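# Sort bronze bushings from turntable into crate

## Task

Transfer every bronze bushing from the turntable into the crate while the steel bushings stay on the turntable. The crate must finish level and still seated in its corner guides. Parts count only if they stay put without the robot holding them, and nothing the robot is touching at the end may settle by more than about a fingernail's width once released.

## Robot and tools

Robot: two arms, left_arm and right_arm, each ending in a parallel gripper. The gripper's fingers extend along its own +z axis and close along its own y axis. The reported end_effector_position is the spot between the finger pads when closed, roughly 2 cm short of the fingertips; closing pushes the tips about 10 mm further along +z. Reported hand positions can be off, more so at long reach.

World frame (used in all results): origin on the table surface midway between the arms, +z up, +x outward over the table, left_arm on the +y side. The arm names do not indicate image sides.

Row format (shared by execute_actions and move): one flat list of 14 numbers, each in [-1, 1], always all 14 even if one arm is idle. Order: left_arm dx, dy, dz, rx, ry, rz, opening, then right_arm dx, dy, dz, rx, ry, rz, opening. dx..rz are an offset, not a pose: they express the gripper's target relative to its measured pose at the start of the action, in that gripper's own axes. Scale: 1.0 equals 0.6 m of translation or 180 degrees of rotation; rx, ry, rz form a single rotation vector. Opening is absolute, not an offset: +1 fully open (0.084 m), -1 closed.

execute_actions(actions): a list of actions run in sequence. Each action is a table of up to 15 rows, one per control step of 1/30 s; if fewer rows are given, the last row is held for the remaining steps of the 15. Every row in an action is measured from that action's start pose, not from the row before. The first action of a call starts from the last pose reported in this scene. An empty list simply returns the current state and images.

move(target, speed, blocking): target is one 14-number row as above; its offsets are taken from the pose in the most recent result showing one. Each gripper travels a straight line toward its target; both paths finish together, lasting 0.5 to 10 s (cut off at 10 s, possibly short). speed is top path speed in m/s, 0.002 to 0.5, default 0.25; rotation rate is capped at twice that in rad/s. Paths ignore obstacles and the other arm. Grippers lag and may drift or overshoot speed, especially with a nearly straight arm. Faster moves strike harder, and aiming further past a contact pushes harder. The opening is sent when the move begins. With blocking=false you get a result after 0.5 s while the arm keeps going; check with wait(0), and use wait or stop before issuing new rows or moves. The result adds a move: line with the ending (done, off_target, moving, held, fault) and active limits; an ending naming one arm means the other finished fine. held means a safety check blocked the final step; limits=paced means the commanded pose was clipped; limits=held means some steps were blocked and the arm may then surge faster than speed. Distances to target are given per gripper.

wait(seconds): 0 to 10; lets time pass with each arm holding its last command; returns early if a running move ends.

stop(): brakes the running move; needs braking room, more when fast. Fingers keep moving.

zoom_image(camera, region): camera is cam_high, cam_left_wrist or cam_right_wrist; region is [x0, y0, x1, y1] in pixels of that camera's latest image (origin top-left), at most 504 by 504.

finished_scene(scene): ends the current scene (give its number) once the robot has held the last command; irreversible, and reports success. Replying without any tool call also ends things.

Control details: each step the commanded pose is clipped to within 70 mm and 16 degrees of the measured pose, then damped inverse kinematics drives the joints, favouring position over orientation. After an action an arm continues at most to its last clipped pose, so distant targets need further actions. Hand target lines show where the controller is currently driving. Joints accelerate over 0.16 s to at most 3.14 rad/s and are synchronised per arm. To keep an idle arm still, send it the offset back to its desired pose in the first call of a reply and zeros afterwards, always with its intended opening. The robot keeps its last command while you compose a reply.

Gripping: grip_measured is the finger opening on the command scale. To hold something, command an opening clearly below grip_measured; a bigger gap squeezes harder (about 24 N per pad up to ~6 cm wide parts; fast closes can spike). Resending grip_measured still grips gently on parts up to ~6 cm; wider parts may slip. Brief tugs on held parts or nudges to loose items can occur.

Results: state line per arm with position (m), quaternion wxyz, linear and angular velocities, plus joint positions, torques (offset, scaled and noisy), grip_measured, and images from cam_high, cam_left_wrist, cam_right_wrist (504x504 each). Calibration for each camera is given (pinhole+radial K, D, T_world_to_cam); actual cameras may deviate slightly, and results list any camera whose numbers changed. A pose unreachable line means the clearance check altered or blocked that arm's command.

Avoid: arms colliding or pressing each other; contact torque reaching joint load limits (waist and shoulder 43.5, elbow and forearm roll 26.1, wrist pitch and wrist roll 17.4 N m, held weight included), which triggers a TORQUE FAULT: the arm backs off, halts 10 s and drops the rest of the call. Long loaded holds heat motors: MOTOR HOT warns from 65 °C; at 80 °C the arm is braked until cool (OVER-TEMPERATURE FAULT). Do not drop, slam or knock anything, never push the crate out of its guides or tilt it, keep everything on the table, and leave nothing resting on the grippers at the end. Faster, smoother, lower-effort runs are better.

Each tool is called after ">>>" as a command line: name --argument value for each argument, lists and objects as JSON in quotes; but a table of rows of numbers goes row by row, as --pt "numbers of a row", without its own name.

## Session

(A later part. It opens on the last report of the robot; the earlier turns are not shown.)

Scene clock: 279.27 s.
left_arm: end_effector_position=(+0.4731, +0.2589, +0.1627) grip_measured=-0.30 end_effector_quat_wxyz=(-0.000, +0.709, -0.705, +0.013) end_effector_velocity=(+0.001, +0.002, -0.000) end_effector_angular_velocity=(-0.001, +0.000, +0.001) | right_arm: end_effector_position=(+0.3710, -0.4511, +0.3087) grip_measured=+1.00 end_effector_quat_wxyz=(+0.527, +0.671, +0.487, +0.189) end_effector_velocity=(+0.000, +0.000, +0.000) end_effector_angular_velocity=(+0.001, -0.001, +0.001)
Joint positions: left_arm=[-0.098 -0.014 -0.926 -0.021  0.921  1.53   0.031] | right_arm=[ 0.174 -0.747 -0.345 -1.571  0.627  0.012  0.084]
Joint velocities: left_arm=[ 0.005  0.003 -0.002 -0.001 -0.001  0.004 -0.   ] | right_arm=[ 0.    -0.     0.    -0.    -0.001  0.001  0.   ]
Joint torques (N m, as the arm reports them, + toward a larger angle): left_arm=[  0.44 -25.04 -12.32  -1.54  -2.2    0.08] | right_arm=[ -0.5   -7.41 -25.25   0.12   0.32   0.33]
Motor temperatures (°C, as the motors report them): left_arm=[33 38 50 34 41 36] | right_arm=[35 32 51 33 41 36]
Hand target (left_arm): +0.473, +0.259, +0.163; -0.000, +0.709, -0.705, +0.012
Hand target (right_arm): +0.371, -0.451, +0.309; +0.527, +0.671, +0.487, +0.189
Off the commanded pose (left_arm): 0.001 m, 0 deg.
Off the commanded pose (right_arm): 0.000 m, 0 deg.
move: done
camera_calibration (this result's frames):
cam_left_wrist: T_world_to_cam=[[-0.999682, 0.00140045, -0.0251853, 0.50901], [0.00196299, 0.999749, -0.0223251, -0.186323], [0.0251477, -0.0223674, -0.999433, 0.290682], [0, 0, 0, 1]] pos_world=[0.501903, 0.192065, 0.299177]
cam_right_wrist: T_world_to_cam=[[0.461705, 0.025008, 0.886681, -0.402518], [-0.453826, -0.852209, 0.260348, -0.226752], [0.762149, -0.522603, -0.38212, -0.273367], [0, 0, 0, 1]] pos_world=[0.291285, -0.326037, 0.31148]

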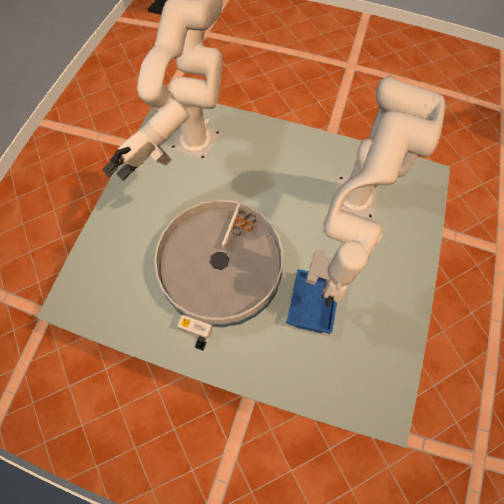

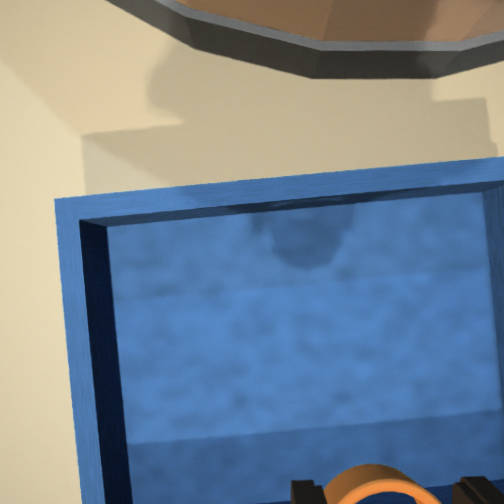

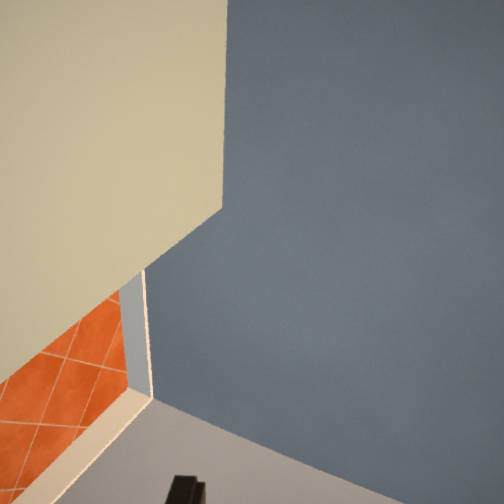

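>>> move --target '[0,0,0.14,0,0,0,-1,0,0,0,0,0,0,1]' --speed 0.1

Scene clock: 283.57 s.
left_arm: end_effector_position=(+0.4751, +0.2572, +0.0792) grip_measured=-0.30 end_effector_quat_wxyz=(-0.000, +0.709, -0.705, +0.013) end_effector_velocity=(-0.001, -0.001, -0.003) end_effector_angular_velocity=(+0.000, +0.002, -0.002) | right_arm: end_effector_position=(+0.3710, -0.4511, +0.3087) grip_measured=+1.00 end_effector_quat_wxyz=(+0.527, +0.671, +0.487, +0.189) end_effector_velocity=(-0.000, -0.000, -0.000) end_effector_angular_velocity=(+0.000, +0.001, -0.002)
Joint positions: left_arm=[-0.103  0.143 -0.844 -0.027  0.681  1.534  0.031] | right_arm=[ 0.174 -0.747 -0.345 -1.571  0.627  0.012  0.084]
Joint velocities: left_arm=[-0.001  0.005  0.003  0.    -0.005  0.     0.   ] | right_arm=[-0.    -0.     0.001  0.002  0.001 -0.001  0.   ]
Joint torques (N m, as the arm reports them, + toward a larger angle): left_arm=[  0.28 -26.78 -10.86  -1.22  -2.39   0.28] | right_arm=[ -0.65  -8.05 -25.33   0.17   0.22   0.23]
Motor temperatures (°C, as the motors report them): left_arm=[33 38 49 34 41 36] | right_arm=[35 32 51 33 41 36]
Hand target (left_arm): +0.475, +0.257, +0.079; -0.000, +0.709, -0.705, +0.013
Hand target (right_arm): +0.371, -0.451, +0.309; +0.527, +0.671, +0.487, +0.189
Off the commanded pose (left_arm): 0.001 m, 0 deg.
Off the commanded pose (right_arm): 0.000 m, 0 deg.
move: done
camera_calibration (this result's frames):
cam_left_wrist: T_world_to_cam=[[-0.999657, 0.00166043, -0.0261226, 0.508863], [0.00225267, 0.999741, -0.0226584, -0.186621], [0.0260782, -0.0227095, -0.999402, 0.206857], [0, 0, 0, 1]] pos_world=[0.503715, 0.190425, 0.215797]
cam_right_wrist: T_world_to_cam=[[0.461705, 0.025008, 0.886681, -0.402518], [-0.453826, -0.85221, 0.260348, -0.226752], [0.762149, -0.522603, -0.38212, -0.273367], [0, 0, 0, 1]] pos_world=[0.291285, -0.326037, 0.31148]

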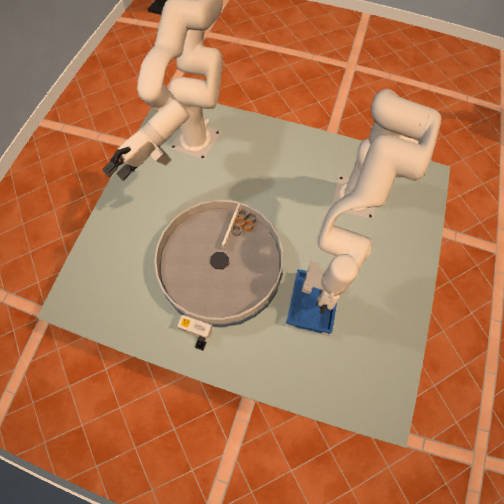

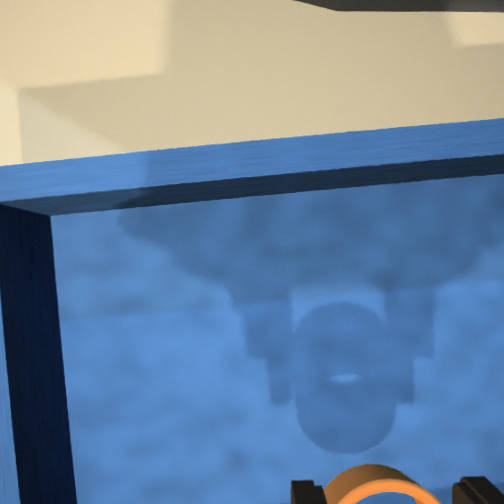

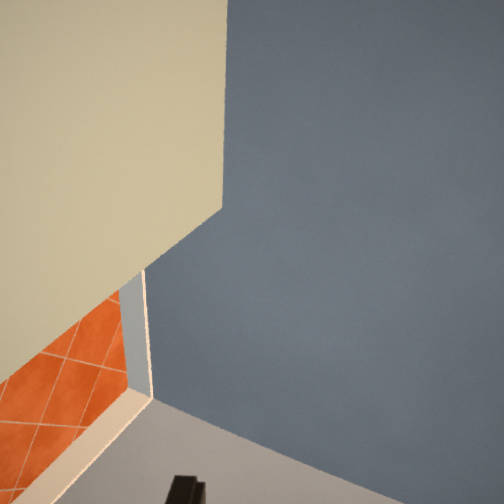

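Release, then return to the viewing pose (0.313,-0.048,0.2).

>>> execute_actions --actions '[[[0,0,0,0,0,0,0.3,0,0,0,0,0,0,1]],[[0,0,-0.1,0,0,0,0.3,0,0,0,0,0,0,1]]]'

Scene clock: 287.03 s.
left_arm: end_effector_position=(+0.4732, +0.2584, +0.1377) grip_measured=+0.29 end_effector_quat_wxyz=(+0.000, +0.709, -0.705, +0.012) end_effector_velocity=(+0.002, +0.000, +0.008) end_effector_angular_velocity=(-0.001, -0.003, +0.001) | right_arm: end_effector_position=(+0.3710, -0.4511, +0.3087) grip_measured=+1.00 end_effector_quat_wxyz=(+0.527, +0.671, +0.487, +0.189) end_effector_velocity=(+0.000, +0.001, +0.000) end_effector_angular_velocity=(+0.001, -0.001, +0.002)
Joint positions: left_arm=[-0.099  0.025 -0.893 -0.022  0.851  1.531  0.056] | right_arm=[ 0.174 -0.747 -0.345 -1.571  0.627  0.012  0.084]
Joint velocities: left_arm=[ 0.001 -0.009 -0.012 -0.     0.019  0.     0.   ] | right_arm=[ 0.    -0.001  0.    -0.    -0.002  0.     0.   ]
Joint torques (N m, as the arm reports them, + toward a larger angle): left_arm=[ -0.26 -25.39 -11.47  -1.17  -2.12   0.03] | right_arm=[ -0.58  -7.54 -25.32   0.45   0.2    0.2 ]
Motor temperatures (°C, as the motors report them): left_arm=[33 38 48 34 41 36] | right_arm=[35 32 51 33 41 36]
Hand target (left_arm): +0.474, +0.258, +0.139; -0.000, +0.709, -0.705, +0.013
Hand target (right_arm): +0.371, -0.451, +0.309; +0.527, +0.671, +0.487, +0.189
Off the commanded pose (left_arm): 0.002 m, 0 deg.
Off the commanded pose (right_arm): 0.000 m, 0 deg.
camera_calibration (this result's frames):
cam_left_wrist: T_world_to_cam=[[-0.999715, 0.00150321, -0.0238437, 0.508208], [0.00203559, 0.999749, -0.0223193, -0.186455], [0.0238042, -0.0223615, -0.999467, 0.26635], [0, 0, 0, 1]] pos_world=[0.502103, 0.1916, 0.274164]
cam_right_wrist: T_world_to_cam=[[0.461705, 0.0250082, 0.886681, -0.402518], [-0.453825, -0.85221, 0.260348, -0.226752], [0.762149, -0.522602, -0.38212, -0.273367], [0, 0, 0, 1]] pos_world=[0.291285, -0.326037, 0.31148]

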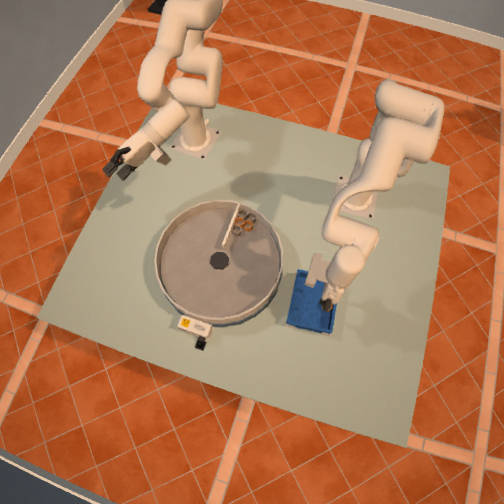

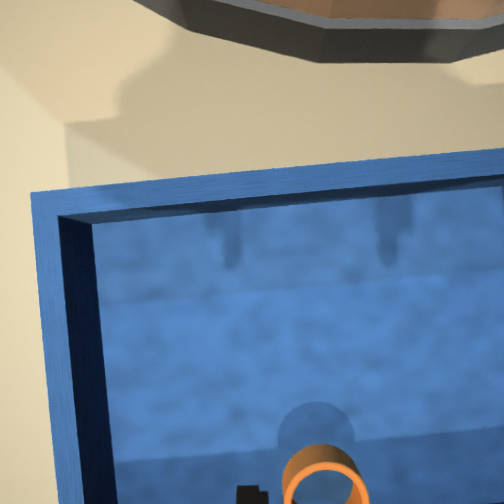

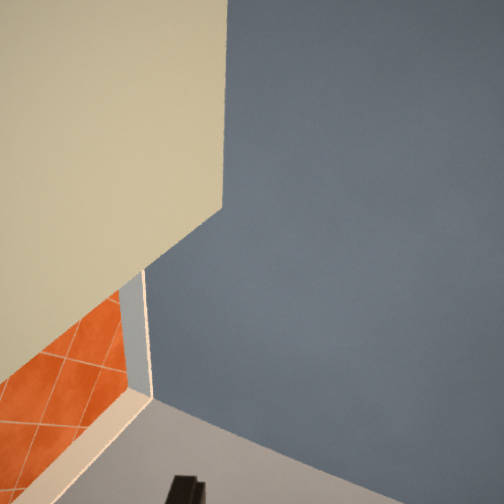

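One in. v=(-0.16,-0.306,+0.06) → dx=+0.306, dy=+0.16.

>>> move --target '[0.51,0.267,-0.1,0,0,0,0.19,0,0,0,0,0,0,1]'

Scene clock: 292.37 s.
left_arm: end_effector_position=(+0.3139, -0.0465, +0.2007) grip_measured=+0.18 end_effector_quat_wxyz=(+0.000, +0.709, -0.705, +0.013) end_effector_velocity=(-0.000, -0.002, +0.001) end_effector_angular_velocity=(-0.001, -0.002, -0.000) | right_arm: end_effector_position=(+0.3710, -0.4511, +0.3087) grip_measured=+1.00 end_effector_quat_wxyz=(+0.527, +0.671, +0.487, +0.189) end_effector_velocity=(-0.000, -0.000, +0.000) end_effector_angular_velocity=(+0.001, -0.001, -0.001)
Joint positions: left_arm=[-0.897 -0.103 -0.94   0.001  1.019  0.718  0.052] | right_arm=[ 0.174 -0.747 -0.345 -1.571  0.627  0.012  0.084]
Joint velocities: left_arm=[-0.004  0.003 -0.007  0.001  0.002 -0.005  0.   ] | right_arm=[-0.    -0.    -0.     0.001  0.     0.001  0.   ]
Joint torques (N m, as the arm reports them, + toward a larger angle): left_arm=[  0.28 -23.67 -11.86  -1.05  -2.19   0.08] | right_arm=[ -0.75  -7.23 -25.26   0.22   0.25   0.14]
Motor temperatures (°C, as the motors report them): left_arm=[33 38 48 34 41 36] | right_arm=[35 32 51 33 41 36]
Hand target (left_arm): +0.314, -0.047, +0.201; +0.000, +0.709, -0.705, +0.013
Hand target (right_arm): +0.371, -0.451, +0.309; +0.527, +0.671, +0.487, +0.189
Off the commanded pose (left_arm): 0.001 m, 0 deg.
Off the commanded pose (right_arm): 0.000 m, 0 deg.
move: done
camera_calibration (this result's frames):
cam_left_wrist: T_world_to_cam=[[-0.999699, 0.000688457, -0.0245383, 0.351009], [0.0012531, 0.999735, -0.0230028, 0.120506], [0.0245159, -0.0230266, -0.999434, 0.326056], [0, 0, 0, 1]] pos_world=[0.342758, -0.113208, 0.337257]
cam_right_wrist: T_world_to_cam=[[0.461705, 0.0250082, 0.886681, -0.402518], [-0.453826, -0.85221, 0.260348, -0.226752], [0.762149, -0.522602, -0.38212, -0.273367], [0, 0, 0, 1]] pos_world=[0.291285, -0.326037, 0.31148]

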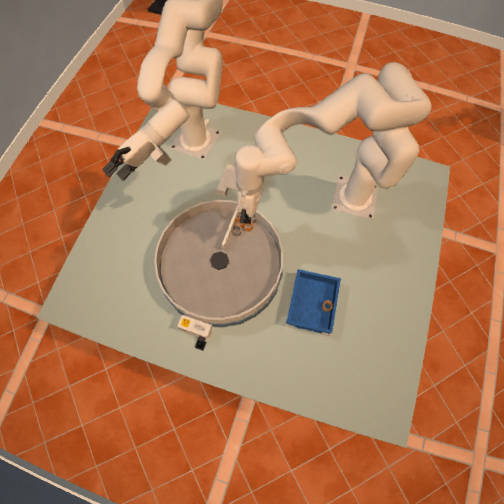

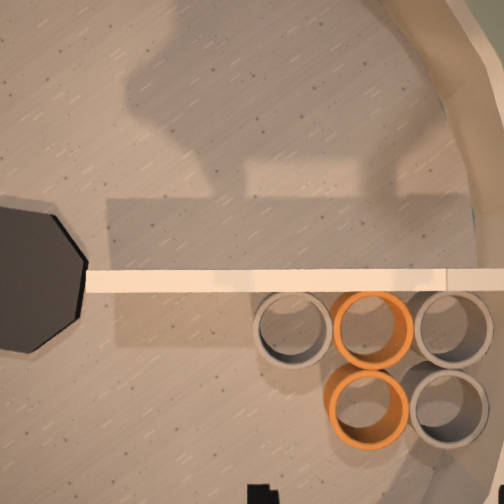

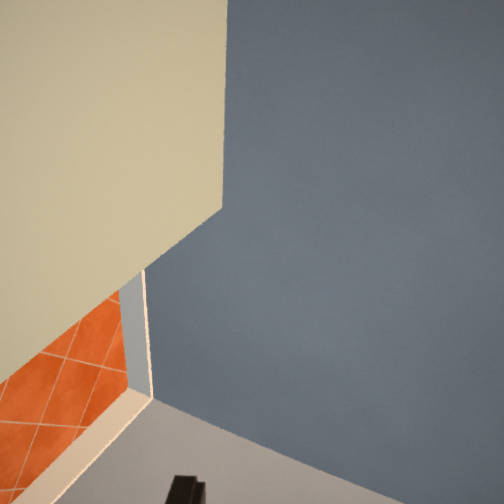

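>>> move --target '[-0.024,0.005,0.175,0,0,0,0.19,0,0,0,0,0,0,1]' --speed 0.1

Scene clock: 298.67 s.
left_arm: end_effector_position=(+0.3139, -0.0361, +0.0980) grip_measured=+0.18 end_effector_quat_wxyz=(+0.001, +0.709, -0.705, +0.016) end_effector_velocity=(+0.001, -0.004, -0.000) end_effector_angular_velocity=(-0.009, -0.007, -0.002) | right_arm: end_effector_position=(+0.3710, -0.4511, +0.3087) grip_measured=+1.00 end_effector_quat_wxyz=(+0.527, +0.671, +0.487, +0.189) end_effector_velocity=(+0.000, +0.000, +0.001) end_effector_angular_velocity=(-0.002, -0.001, +0.002)
Joint positions: left_arm=[-0.88   0.032 -0.765 -0.     0.701  0.735  0.052] | right_arm=[ 0.174 -0.747 -0.345 -1.571  0.627  0.012  0.084]
Joint velocities: left_arm=[-0.004  0.006 -0.003 -0.001 -0.014 -0.002 -0.001] | right_arm=[-0.    -0.001 -0.    -0.002 -0.001 -0.     0.   ]
Joint torques (N m, as the arm reports them, + toward a larger angle): left_arm=[  1.1  -17.19  -6.29  -0.63  -1.05   0.3 ] | right_arm=[ -0.71  -7.19 -25.3   -0.04   0.19   0.18]
Motor temperatures (°C, as the motors report them): left_arm=[33 38 48 34 40 36] | right_arm=[35 32 51 33 41 36]
Hand target (left_arm): +0.313, -0.034, +0.095; +0.000, +0.709, -0.705, +0.012
Hand target (right_arm): +0.371, -0.451, +0.309; +0.527, +0.671, +0.487, +0.189
Off the commanded pose (left_arm): 0.004 m, 0 deg.
Off the commanded pose (right_arm): 0.000 m, 0 deg.
move: off_target (left_arm)
camera_calibration (this result's frames):
cam_left_wrist: T_world_to_cam=[[-0.999586, 0.00090185, -0.0287414, 0.348915], [0.001719, 0.999595, -0.0284192, 0.108129], [0.0287041, -0.0284569, -0.999183, 0.222083], [0, 0, 0, 1]] pos_world=[0.34221, -0.10208, 0.235003]
cam_right_wrist: T_world_to_cam=[[0.461705, 0.0250083, 0.886681, -0.402518], [-0.453825, -0.85221, 0.260348, -0.226752], [0.762149, -0.522602, -0.38212, -0.273367], [0, 0, 0, 1]] pos_world=[0.291285, -0.326037, 0.31148]

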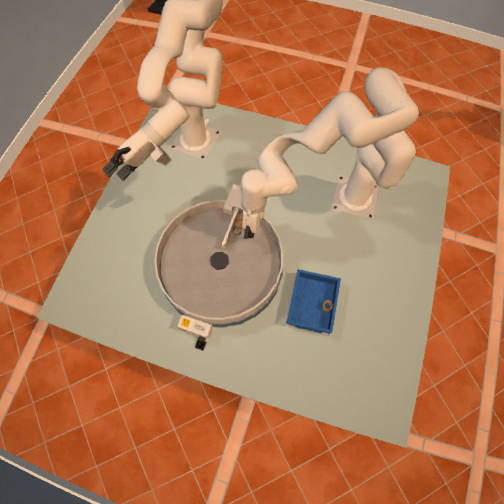

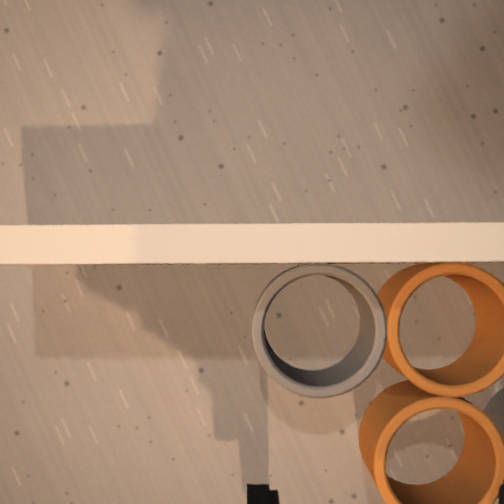

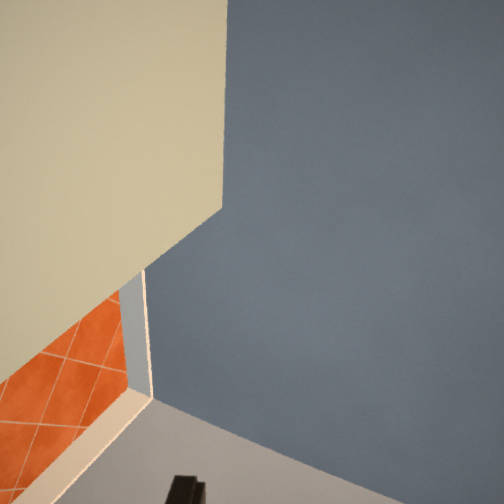

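>>> move --target '[0.045,-0.01,-0.003,0,0,0,0.19,0,0,0,0,0,0,1]' --speed 0.03

Scene clock: 302.77 s.
left_arm: end_effector_position=(+0.3191, -0.0620, +0.0991) grip_measured=+0.18 end_effector_quat_wxyz=(+0.001, +0.709, -0.705, +0.014) end_effector_velocity=(+0.002, -0.002, +0.002) end_effector_angular_velocity=(-0.004, -0.004, -0.000) | right_arm: end_effector_position=(+0.3710, -0.4511, +0.3087) grip_measured=+1.00 end_effector_quat_wxyz=(+0.527, +0.671, +0.487, +0.189) end_effector_velocity=(-0.000, -0.000, -0.000) end_effector_angular_velocity=(-0.001, +0.000, +0.000)
Joint positions: left_arm=[-0.91   0.102 -0.857  0.001  0.727  0.704  0.052] | right_arm=[ 0.174 -0.747 -0.345 -1.571  0.627  0.012  0.084]
Joint velocities: left_arm=[-0.     0.001 -0.007  0.     0.    -0.    -0.   ] | right_arm=[ 0.    -0.     0.    -0.001  0.001  0.     0.   ]
Joint torques (N m, as the arm reports them, + toward a larger angle): left_arm=[  0.05 -25.35 -10.51  -1.43  -2.42  -0.05] | right_arm=[ -0.45  -7.33 -25.4    0.16   0.14   0.19]
Motor temperatures (°C, as the motors report them): left_arm=[33 38 46 34 40 36] | right_arm=[35 32 51 33 41 36]
Hand target (left_arm): +0.320, -0.063, +0.101; +0.001, +0.709, -0.705, +0.016
Hand target (right_arm): +0.371, -0.451, +0.309; +0.527, +0.671, +0.487, +0.189
Off the commanded pose (left_arm): 0.002 m, 0 deg.
Off the commanded pose (right_arm): 0.000 m, 0 deg.
move: done
camera_calibration (this result's frames):
cam_left_wrist: T_world_to_cam=[[-0.999657, 0.00104714, -0.0261639, 0.353968], [0.00171278, 0.999675, -0.0254319, 0.133766], [0.0261288, -0.025468, -0.999334, 0.223334], [0, 0, 0, 1]] pos_world=[0.347782, -0.128405, 0.235849]
cam_right_wrist: T_world_to_cam=[[0.461705, 0.0250083, 0.886681, -0.402518], [-0.453825, -0.85221, 0.260348, -0.226752], [0.762149, -0.522602, -0.38212, -0.273367], [0, 0, 0, 1]] pos_world=[0.291285, -0.326037, 0.31148]

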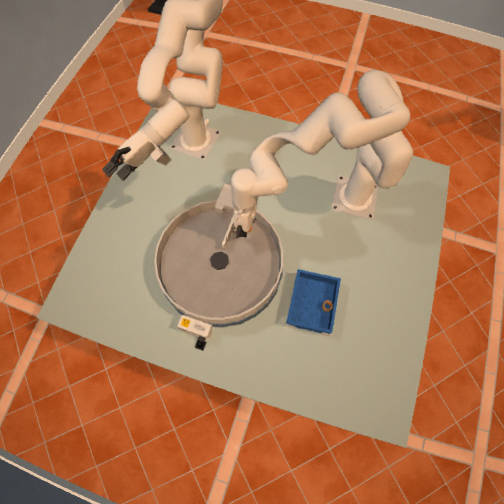

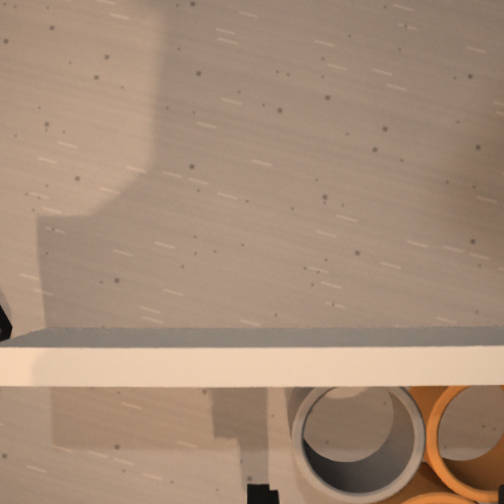

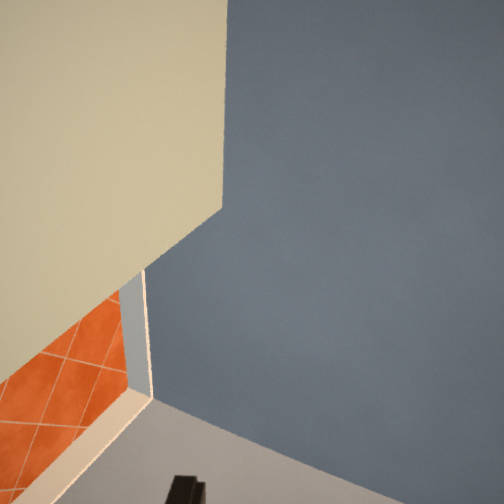

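Lower bronze top visible at x≈440; seems between the fingers. Close.

>>> execute_actions --actions '[[[0,0,0,0,0,0,-1,0,0,0,0,0,0,1]],[[0,0,0,0,0,0,-1,0,0,0,0,0,0,1]]]'

Scene clock: 306.80 s.
left_arm: end_effector_position=(+0.3197, -0.0628, +0.1002) grip_measured=-1.00 end_effector_quat_wxyz=(+0.001, +0.709, -0.705, +0.016) end_effector_velocity=(-0.001, +0.000, -0.001) end_effector_angular_velocity=(+0.002, +0.001, -0.000) | right_arm: end_effector_position=(+0.3710, -0.4511, +0.3087) grip_measured=+1.00 end_effector_quat_wxyz=(+0.527, +0.671, +0.487, +0.189) end_effector_velocity=(+0.000, -0.000, +0.000) end_effector_angular_velocity=(-0.002, -0.000, +0.001)
Joint positions: left_arm=[-0.91   0.1   -0.858  0.001  0.727  0.704  0.   ] | right_arm=[ 0.174 -0.747 -0.345 -1.571  0.627  0.012  0.084]
Joint velocities: left_arm=[-0.001  0.     0.001  0.     0.001 -0.001  0.   ] | right_arm=[ 0.     0.    -0.001 -0.002  0.    -0.     0.   ]
Joint torques (N m, as the arm reports them, + toward a larger angle): left_arm=[  0.63 -19.93  -7.94  -1.04  -1.35   0.31] | right_arm=[ -0.66  -7.37 -25.31   0.24   0.19   0.22]
Motor temperatures (°C, as the motors report them): left_arm=[33 38 46 34 40 36] | right_arm=[35 32 51 33 41 36]
Hand target (left_arm): +0.320, -0.063, +0.100; +0.001, +0.709, -0.705, +0.015
Hand target (right_arm): +0.371, -0.451, +0.309; +0.527, +0.671, +0.487, +0.189
Off the commanded pose (left_arm): 0.000 m, 0 deg.
Off the commanded pose (right_arm): 0.000 m, 0 deg.
camera_calibration (this result's frames):
cam_left_wrist: T_world_to_cam=[[-0.999602, 0.000998071, -0.0282036, 0.354804], [0.00178295, 0.999611, -0.0278176, 0.134762], [0.0281649, -0.0278568, -0.999215, 0.223623], [0, 0, 0, 1]] pos_world=[0.348124, -0.128834, 0.237203]
cam_right_wrist: T_world_to_cam=[[0.461705, 0.0250081, 0.886681, -0.402518], [-0.453826, -0.85221, 0.260348, -0.226752], [0.762149, -0.522602, -0.38212, -0.273367], [0, 0, 0, 1]] pos_world=[0.291285, -0.326037, 0.31148]

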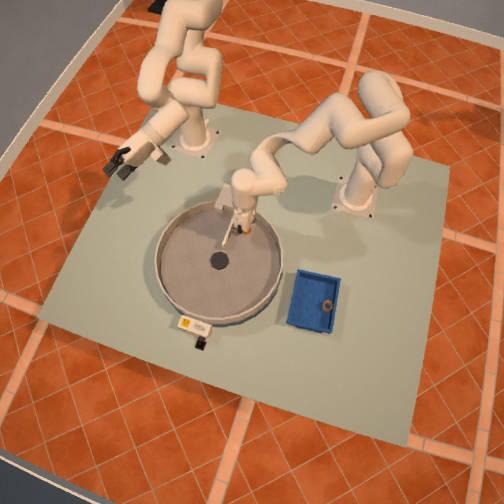

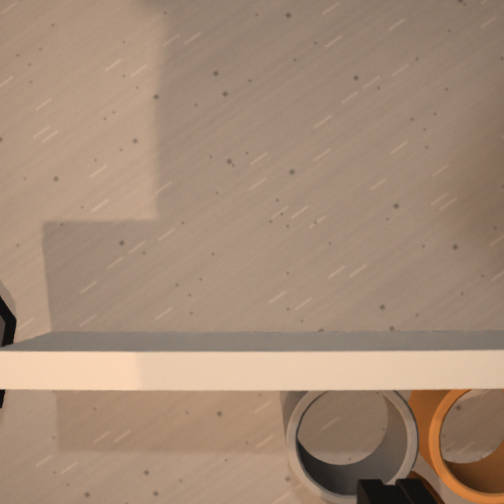

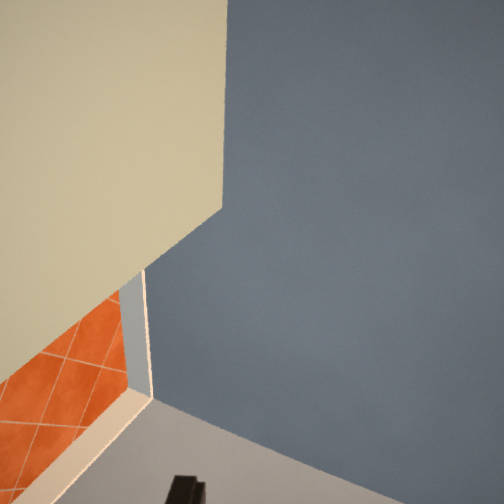

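Missed. Lift and view.

>>> move --target '[-0.03,0.01,-0.17,0,0,0,0.19,0,0,0,0,0,0,1]' --speed 0.15

Scene clock: 312.10 s.
left_arm: end_effector_position=(+0.3114, -0.0420, +0.2009) grip_measured=+0.18 end_effector_quat_wxyz=(+0.001, +0.709, -0.705, +0.015) end_effector_velocity=(+0.001, -0.000, +0.004) end_effector_angular_velocity=(-0.005, -0.004, +0.001) | right_arm: end_effector_position=(+0.3710, -0.4511, +0.3087) grip_measured=+1.00 end_effector_quat_wxyz=(+0.527, +0.671, +0.487, +0.189) end_effector_velocity=(-0.000, +0.000, -0.001) end_effector_angular_velocity=(+0.002, +0.001, -0.000)
Joint positions: left_arm=[-0.894 -0.124 -0.918  0.001  1.012  0.721  0.052] | right_arm=[ 0.174 -0.747 -0.345 -1.571  0.627  0.012  0.084]
Joint velocities: left_arm=[ 0.002 -0.005 -0.005 -0.     0.004  0.001 -0.   ] | right_arm=[-0.     0.     0.     0.002 -0.001  0.     0.   ]
Joint torques (N m, as the arm reports them, + toward a larger angle): left_arm=[  0.3  -23.   -12.51  -1.23  -2.21   0.01] | right_arm=[ -0.63  -7.48 -25.31   0.26   0.26   0.26]
Motor temperatures (°C, as the motors report them): left_arm=[33 37 45 34 40 36] | right_arm=[35 32 51 33 41 36]
Hand target (left_arm): +0.312, -0.042, +0.202; +0.001, +0.709, -0.705, +0.016
Hand target (right_arm): +0.371, -0.451, +0.309; +0.527, +0.671, +0.487, +0.189
Off the commanded pose (left_arm): 0.001 m, 0 deg.
Off the commanded pose (right_arm): 0.000 m, 0 deg.
move: done
camera_calibration (this result's frames):
cam_left_wrist: T_world_to_cam=[[-0.999618, 0.000698881, -0.0276314, 0.349129], [0.00143733, 0.999642, -0.0267142, 0.116732], [0.0276028, -0.0267437, -0.999261, 0.325278], [0, 0, 0, 1]] pos_world=[0.339849, -0.108235, 0.337803]
cam_right_wrist: T_world_to_cam=[[0.461705, 0.0250082, 0.886681, -0.402518], [-0.453825, -0.85221, 0.260348, -0.226752], [0.762149, -0.522602, -0.38212, -0.273367], [0, 0, 0, 1]] pos_world=[0.291285, -0.326037, 0.31148]

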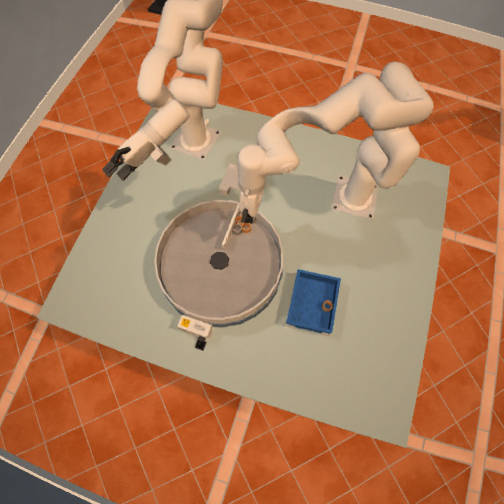

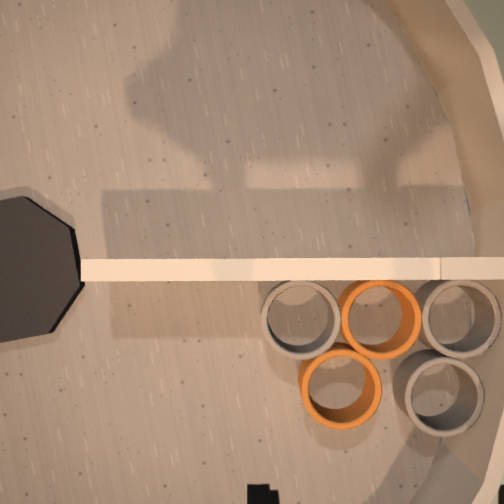

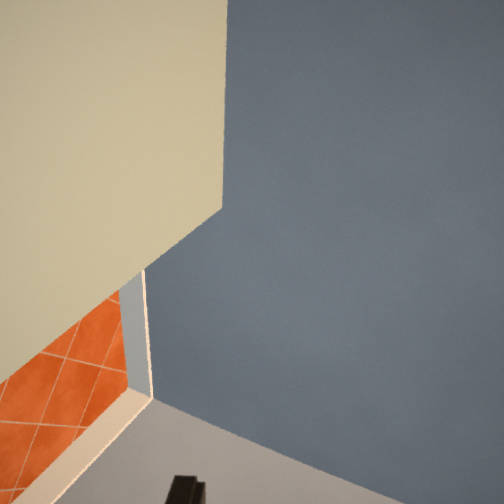

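>>> move --target '[-0.025,0.0,0.172,0,0,0,-0.05,0,0,0,0,0,0,1]' --speed 0.1

Scene clock: 323.60 s.
left_arm: end_effector_position=(+0.3135, -0.0298, +0.0979) grip_measured=-0.06 end_effector_quat_wxyz=(+0.001, +0.709, -0.705, +0.015) end_effector_velocity=(-0.000, +0.000, -0.002) end_effector_angular_velocity=(+0.000, +0.001, +0.001) | right_arm: end_effector_position=(+0.3710, -0.4511, +0.3087) grip_measured=+1.00 end_effector_quat_wxyz=(+0.527, +0.671, +0.487, +0.189) end_effector_velocity=(+0.000, +0.000, +0.000) end_effector_angular_velocity=(+0.000, +0.000, +0.001)
Joint positions: left_arm=[-0.871  0.018 -0.748 -0.     0.699  0.745  0.041] | right_arm=[ 0.174 -0.747 -0.345 -1.571  0.627  0.012  0.084]
Joint velocities: left_arm=[ 0.001  0.005  0.003 -0.001 -0.006  0.001  0.   ] | right_arm=[ 0.    -0.    -0.     0.001 -0.    -0.001  0.   ]
Joint torques (N m, as the arm reports them, + toward a larger angle): left_arm=[  0.28 -24.02 -10.72  -1.11  -2.35   0.05] | right_arm=[ -0.6   -7.26 -25.16  -0.02   0.25   0.22]
Motor temperatures (°C, as the motors report them): left_arm=[33 37 47 34 40 36] | right_arm=[35 32 51 33 41 36]
Hand target (left_arm): +0.313, -0.030, +0.097; +0.001, +0.709, -0.705, +0.015
Hand target (right_arm): +0.371, -0.451, +0.309; +0.527, +0.671, +0.487, +0.189
Off the commanded pose (left_arm): 0.001 m, 0 deg.
Off the commanded pose (right_arm): 0.000 m, 0 deg.
move: done
camera_calibration (this result's frames):
cam_left_wrist: T_world_to_cam=[[-0.999608, 0.00109108, -0.0279936, 0.34846], [0.00186276, 0.999619, -0.027555, 0.101735], [0.0279529, -0.0275963, -0.999228, 0.222484], [0, 0, 0, 1]] pos_world=[0.341915, -0.0959363, 0.234871]
cam_right_wrist: T_world_to_cam=[[0.461705, 0.0250082, 0.886681, -0.402518], [-0.453825, -0.85221, 0.260348, -0.226752], [0.762149, -0.522602, -0.38212, -0.273367], [0, 0, 0, 1]] pos_world=[0.291285, -0.326037, 0.31148]

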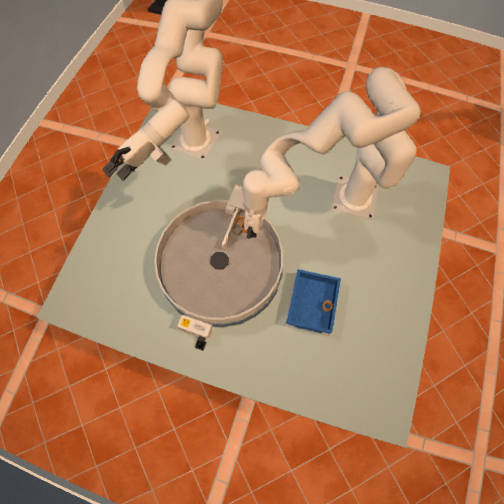

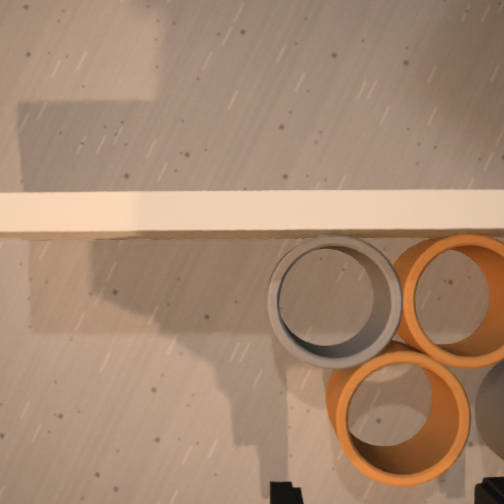

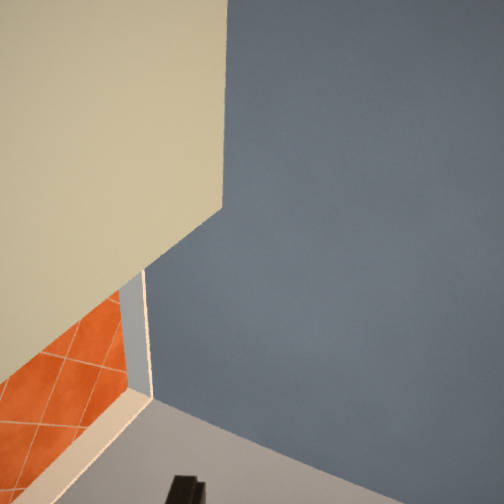

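>>> move --target '[0.047,0.003,0,0,0,0,-0.05,0,0,0,0,0,0,1]' --speed 0.03

Scene clock: 331.03 s.
left_arm: end_effector_position=(+0.3122, -0.0577, +0.0988) grip_measured=-0.07 end_effector_quat_wxyz=(+0.001, +0.709, -0.705, +0.016) end_effector_velocity=(-0.000, -0.001, -0.000) end_effector_angular_velocity=(+0.002, +0.001, +0.001) | right_arm: end_effector_position=(+0.3710, -0.4511, +0.3087) grip_measured=+1.00 end_effector_quat_wxyz=(+0.527, +0.671, +0.487, +0.189) end_effector_velocity=(+0.000, -0.000, +0.000) end_effector_angular_velocity=(-0.002, -0.000, +0.000)
Joint positions: left_arm=[-0.916  0.077 -0.824  0.002  0.715  0.697  0.041] | right_arm=[ 0.174 -0.747 -0.345 -1.571  0.627  0.012  0.084]
Joint velocities: left_arm=[-0.002  0.004 -0.004 -0.     0.002 -0.002 -0.   ] | right_arm=[ 0.     0.     0.    -0.003  0.001  0.001  0.   ]
Joint torques (N m, as the arm reports them, + toward a larger angle): left_arm=[ -2.19 -24.96  -9.93  -1.71  -1.84   0.09] | right_arm=[ -0.64  -7.17 -25.24   0.04   0.18   0.23]
Motor temperatures (°C, as the motors report them): left_arm=[33 37 47 34 40 36] | right_arm=[35 32 51 33 41 36]
Hand target (left_arm): +0.312, -0.058, +0.099; +0.001, +0.709, -0.705, +0.015
Hand target (right_arm): +0.371, -0.451, +0.309; +0.527, +0.671, +0.487, +0.189
Off the commanded pose (left_arm): 0.001 m, 0 deg.
Off the commanded pose (right_arm): 0.000 m, 0 deg.
move: done
camera_calibration (this result's frames):
cam_left_wrist: T_world_to_cam=[[-0.999594, 0.000784385, -0.0284737, 0.347226], [0.00157555, 0.999613, -0.0277741, 0.129778], [0.0284409, -0.0278077, -0.999209, 0.222462], [0, 0, 0, 1]] pos_world=[0.340553, -0.123814, 0.235778]
cam_right_wrist: T_world_to_cam=[[0.461705, 0.0250083, 0.886681, -0.402518], [-0.453825, -0.85221, 0.260348, -0.226752], [0.762149, -0.522602, -0.38212, -0.273367], [0, 0, 0, 1]] pos_world=[0.291285, -0.326037, 0.31148]

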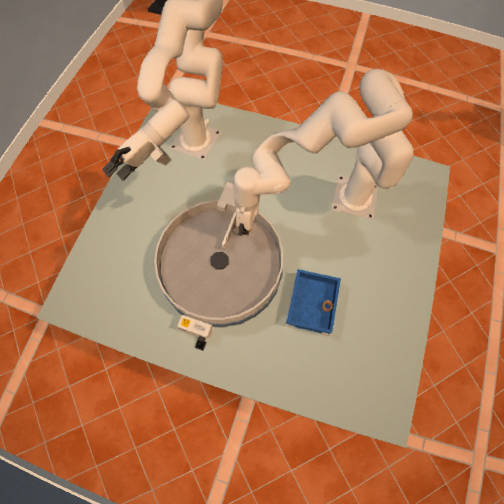

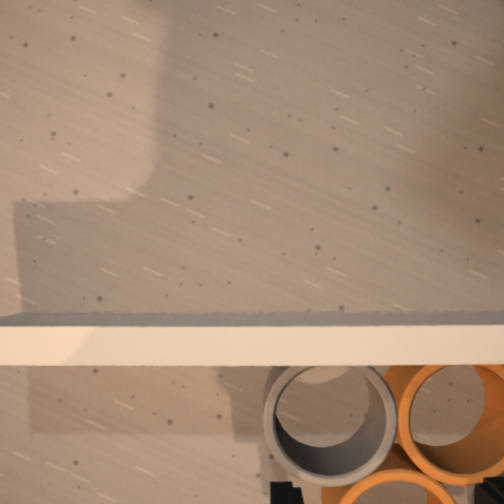

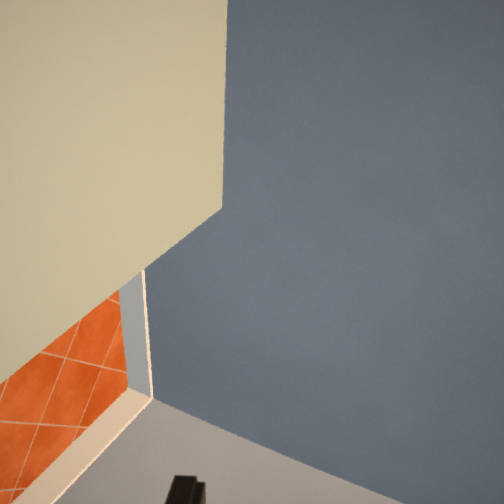

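>>> execute_actions --actions '[[[0,0,0,0,0,0,-1,0,0,0,0,0,0,1]],[[0,0,0,0,0,0,-1,0,0,0,0,0,0,1]]]'

Scene clock: 335.40 s.
left_arm: end_effector_position=(+0.3119, -0.0573, +0.0985) grip_measured=-0.31 end_effector_quat_wxyz=(+0.001, +0.709, -0.705, +0.015) end_effector_velocity=(+0.001, -0.000, +0.000) end_effector_angular_velocity=(-0.001, -0.001, +0.001) | right_arm: end_effector_position=(+0.3710, -0.4511, +0.3087) grip_measured=+1.00 end_effector_quat_wxyz=(+0.527, +0.671, +0.487, +0.189) end_effector_velocity=(+0.000, +0.000, +0.000) end_effector_angular_velocity=(+0.002, -0.000, +0.000)
Joint positions: left_arm=[-0.916  0.077 -0.823  0.002  0.716  0.697  0.03 ] | right_arm=[ 0.174 -0.747 -0.345 -1.571  0.627  0.012  0.084]
Joint velocities: left_arm=[ 0.     0.    -0.001  0.     0.    -0.    -0.   ] | right_arm=[ 0.     0.001 -0.001  0.001 -0.001  0.     0.   ]
Joint torques (N m, as the arm reports them, + toward a larger angle): left_arm=[ -2.07 -21.71 -11.28  -1.94  -4.13   0.04] | right_arm=[ -0.65  -7.37 -25.23   0.05   0.31   0.31]
Motor temperatures (°C, as the motors report them): left_arm=[33 37 46 34 40 36] | right_arm=[35 32 51 33 41 36]
Hand target (left_arm): +0.312, -0.057, +0.098; +0.001, +0.709, -0.705, +0.015
Hand target (right_arm): +0.371, -0.451, +0.309; +0.527, +0.671, +0.487, +0.189
Off the commanded pose (left_arm): 0.000 m, 0 deg.
Off the commanded pose (right_arm): 0.000 m, 0 deg.
camera_calibration (this result's frames):
cam_left_wrist: T_world_to_cam=[[-0.999619, 0.000759085, -0.0275963, 0.346883], [0.00149313, 0.999645, -0.0265884, 0.129214], [0.0275664, -0.0266194, -0.999265, 0.222487], [0, 0, 0, 1]] pos_world=[0.340425, -0.123509, 0.235332]
cam_right_wrist: T_world_to_cam=[[0.461705, 0.0250082, 0.886681, -0.402518], [-0.453825, -0.85221, 0.260348, -0.226752], [0.762149, -0.522602, -0.38212, -0.273367], [0, 0, 0, 1]] pos_world=[0.291285, -0.326037, 0.31148]

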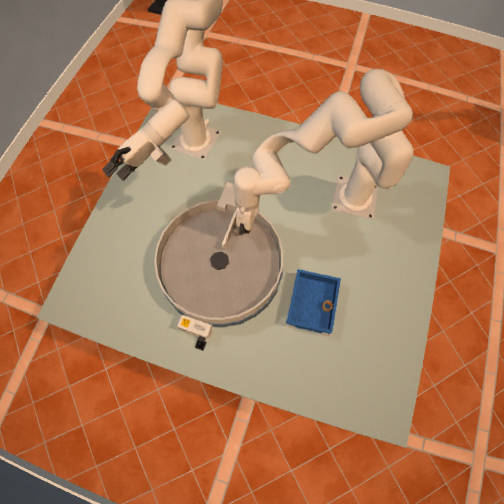

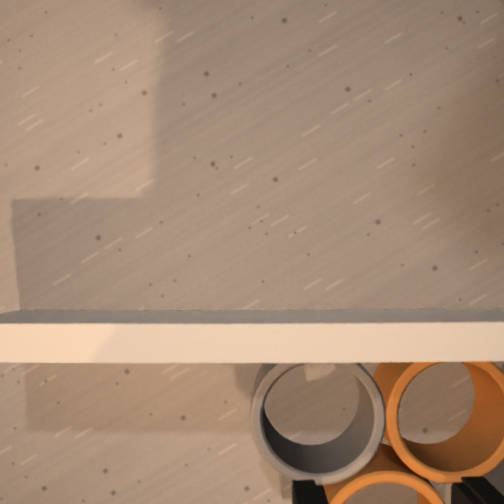

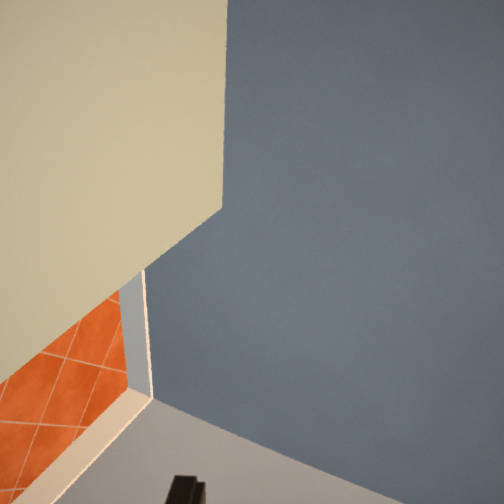

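Gripped. Lift, then crate at a slightly different spot (0.46, 0.25).

>>> move --target '[0,0,-0.13,0,0,0,-1,0,0,0,0,0,0,1]' --speed 0.15

>>> move --target '[-0.51,-0.247,0.03,0,0,0,-1,0,0,0,0,0,0,1]'

Scene clock: 340.30 s.
left_arm: end_effector_position=(+0.3102, -0.0551, +0.1756) grip_measured=-0.31 end_effector_quat_wxyz=(+0.000, +0.709, -0.705, +0.014) end_effector_velocity=(+0.001, -0.001, +0.005) end_effector_angular_velocity=(-0.004, -0.004, -0.001) | right_arm: end_effector_position=(+0.3710, -0.4511, +0.3087) grip_measured=+1.00 end_effector_quat_wxyz=(+0.527, +0.671, +0.487, +0.189) end_effector_velocity=(-0.000, -0.000, -0.000) end_effector_angular_velocity=(+0.002, -0.000, -0.002)
Joint positions: left_arm=[-0.916 -0.062 -0.908  0.002  0.942  0.698  0.03 ] | right_arm=[ 0.174 -0.747 -0.345 -1.571  0.627  0.012  0.084]
Joint velocities: left_arm=[-0.001 -0.004 -0.008  0.001  0.007 -0.001 -0.   ] | right_arm=[ 0.    -0.     0.     0.002  0.001  0.     0.   ]
Joint torques (N m, as the arm reports them, + toward a larger angle): left_arm=[  0.13 -24.65 -12.44  -1.64  -2.19   0.24] | right_arm=[ -0.63  -7.33 -25.2    0.02   0.14   0.32]
Motor temperatures (°C, as the motors report them): left_arm=[33 37 47 34 40 36] | right_arm=[35 32 51 33 41 36]
Hand target (left_arm): +0.310, -0.055, +0.176; +0.000, +0.709, -0.705, +0.015
Hand target (right_arm): +0.371, -0.451, +0.309; +0.527, +0.671, +0.487, +0.189
Off the commanded pose (left_arm): 0.001 m, 0 deg.
Off the commanded pose (right_arm): 0.000 m, 0 deg.
move: done
camera_calibration (this result's frames):
cam_left_wrist: T_world_to_cam=[[-0.999638, 0.000533465, -0.0269118, 0.347098], [0.00121744, 0.999676, -0.0254054, 0.128979], [0.0268895, -0.0254289, -0.999315, 0.299998], [0, 0, 0, 1]] pos_world=[0.338749, -0.121493, 0.31241]
cam_right_wrist: T_world_to_cam=[[0.461705, 0.0250081, 0.886681, -0.402518], [-0.453826, -0.85221, 0.260348, -0.226752], [0.762149, -0.522603, -0.38212, -0.273367], [0, 0, 0, 1]] pos_world=[0.291285, -0.326037, 0.31148]

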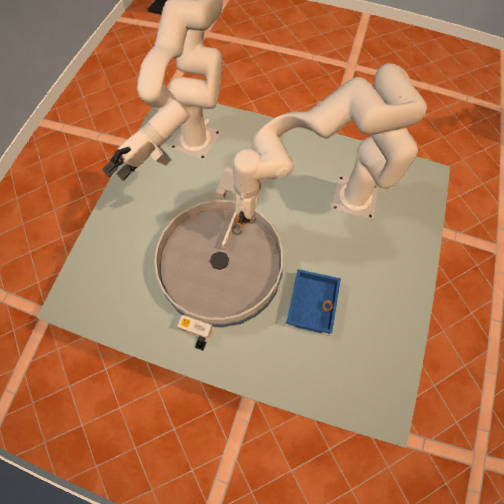

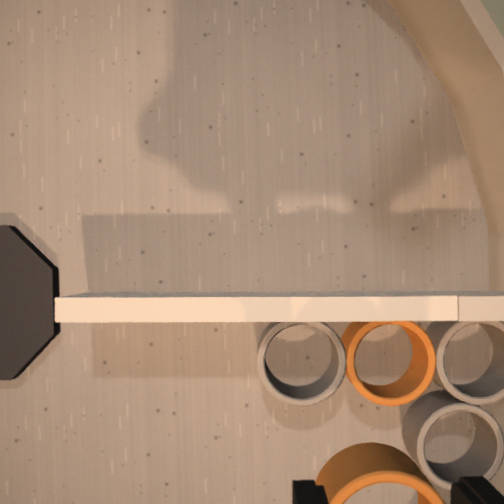

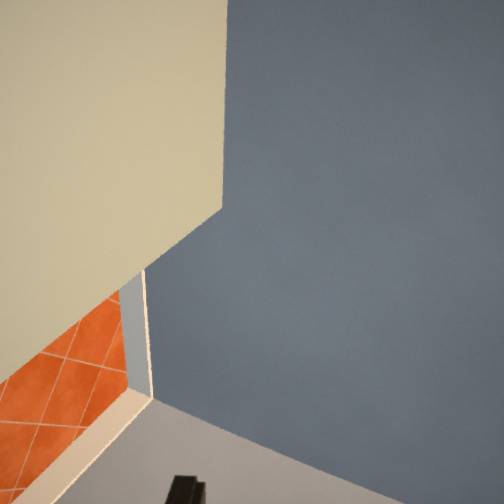

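Scene clock: 342.20 s.
left_arm: end_effector_position=(+0.4566, +0.2507, +0.1540) grip_measured=-0.31 end_effector_quat_wxyz=(+0.000, +0.709, -0.705, +0.014) end_effector_velocity=(+0.001, +0.002, -0.000) end_effector_angular_velocity=(-0.001, -0.000, +0.002) | right_arm: end_effector_position=(+0.3710, -0.4511, +0.3087) grip_measured=+1.00 end_effector_quat_wxyz=(+0.527, +0.671, +0.487, +0.189) end_effector_velocity=(-0.000, +0.000, -0.000) end_effector_angular_velocity=(+0.002, +0.000, +0.001)
Joint positions: left_arm=[-0.118 -0.055 -0.852 -0.024  0.886  1.512  0.03 ] | right_arm=[ 0.174 -0.747 -0.345 -1.571  0.627  0.012  0.084]
Joint velocities: left_arm=[ 0.006  0.004 -0.004 -0.001 -0.     0.005  0.   ] | right_arm=[-0.    -0.     0.     0.002 -0.001 -0.     0.   ]
Joint torques (N m, as the arm reports them, + toward a larger angle): left_arm=[  0.45 -24.2  -11.74  -1.2   -2.42   0.22] | right_arm=[ -0.6   -7.44 -25.11   0.2    0.32   0.24]
Motor temperatures (°C, as the motors report them): left_arm=[33 37 47 34 40 36] | right_arm=[35 32 51 33 41 36]
Hand target (left_arm): +0.457, +0.251, +0.154; +0.000, +0.709, -0.705, +0.014
Hand target (right_arm): +0.371, -0.451, +0.309; +0.527, +0.671, +0.487, +0.189
Off the commanded pose (left_arm): 0.001 m, 0 deg.
Off the commanded pose (right_arm): 0.000 m, 0 deg.
move: done
camera_calibration (this result's frames):
cam_left_wrist: T_world_to_cam=[[-0.999652, 0.0012315, -0.0263427, 0.492457], [0.00187766, 0.999698, -0.024518, -0.177883], [0.0263046, -0.0245589, -0.999352, 0.282232], [0, 0, 0, 1]] pos_world=[0.485196, 0.184154, 0.290661]
cam_right_wrist: T_world_to_cam=[[0.461705, 0.0250081, 0.886681, -0.402518], [-0.453826, -0.852209, 0.260348, -0.226752], [0.762149, -0.522603, -0.38212, -0.273367], [0, 0, 0, 1]] pos_world=[0.291285, -0.326037, 0.31148]

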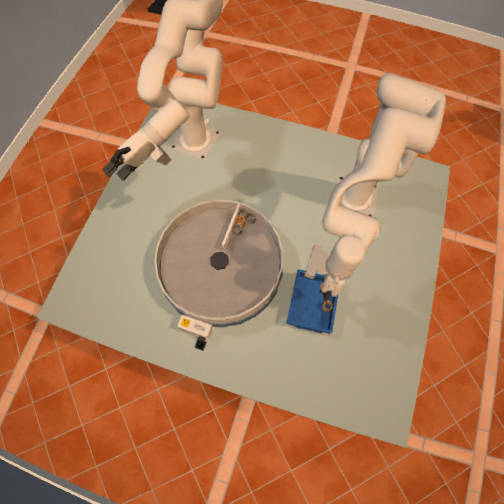

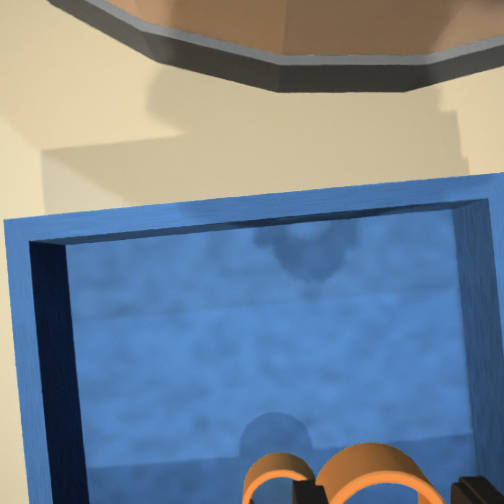

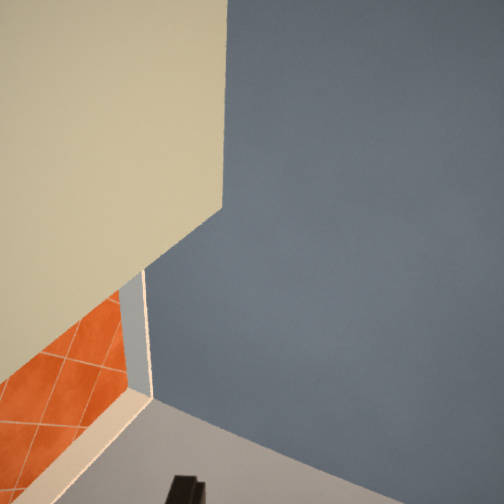

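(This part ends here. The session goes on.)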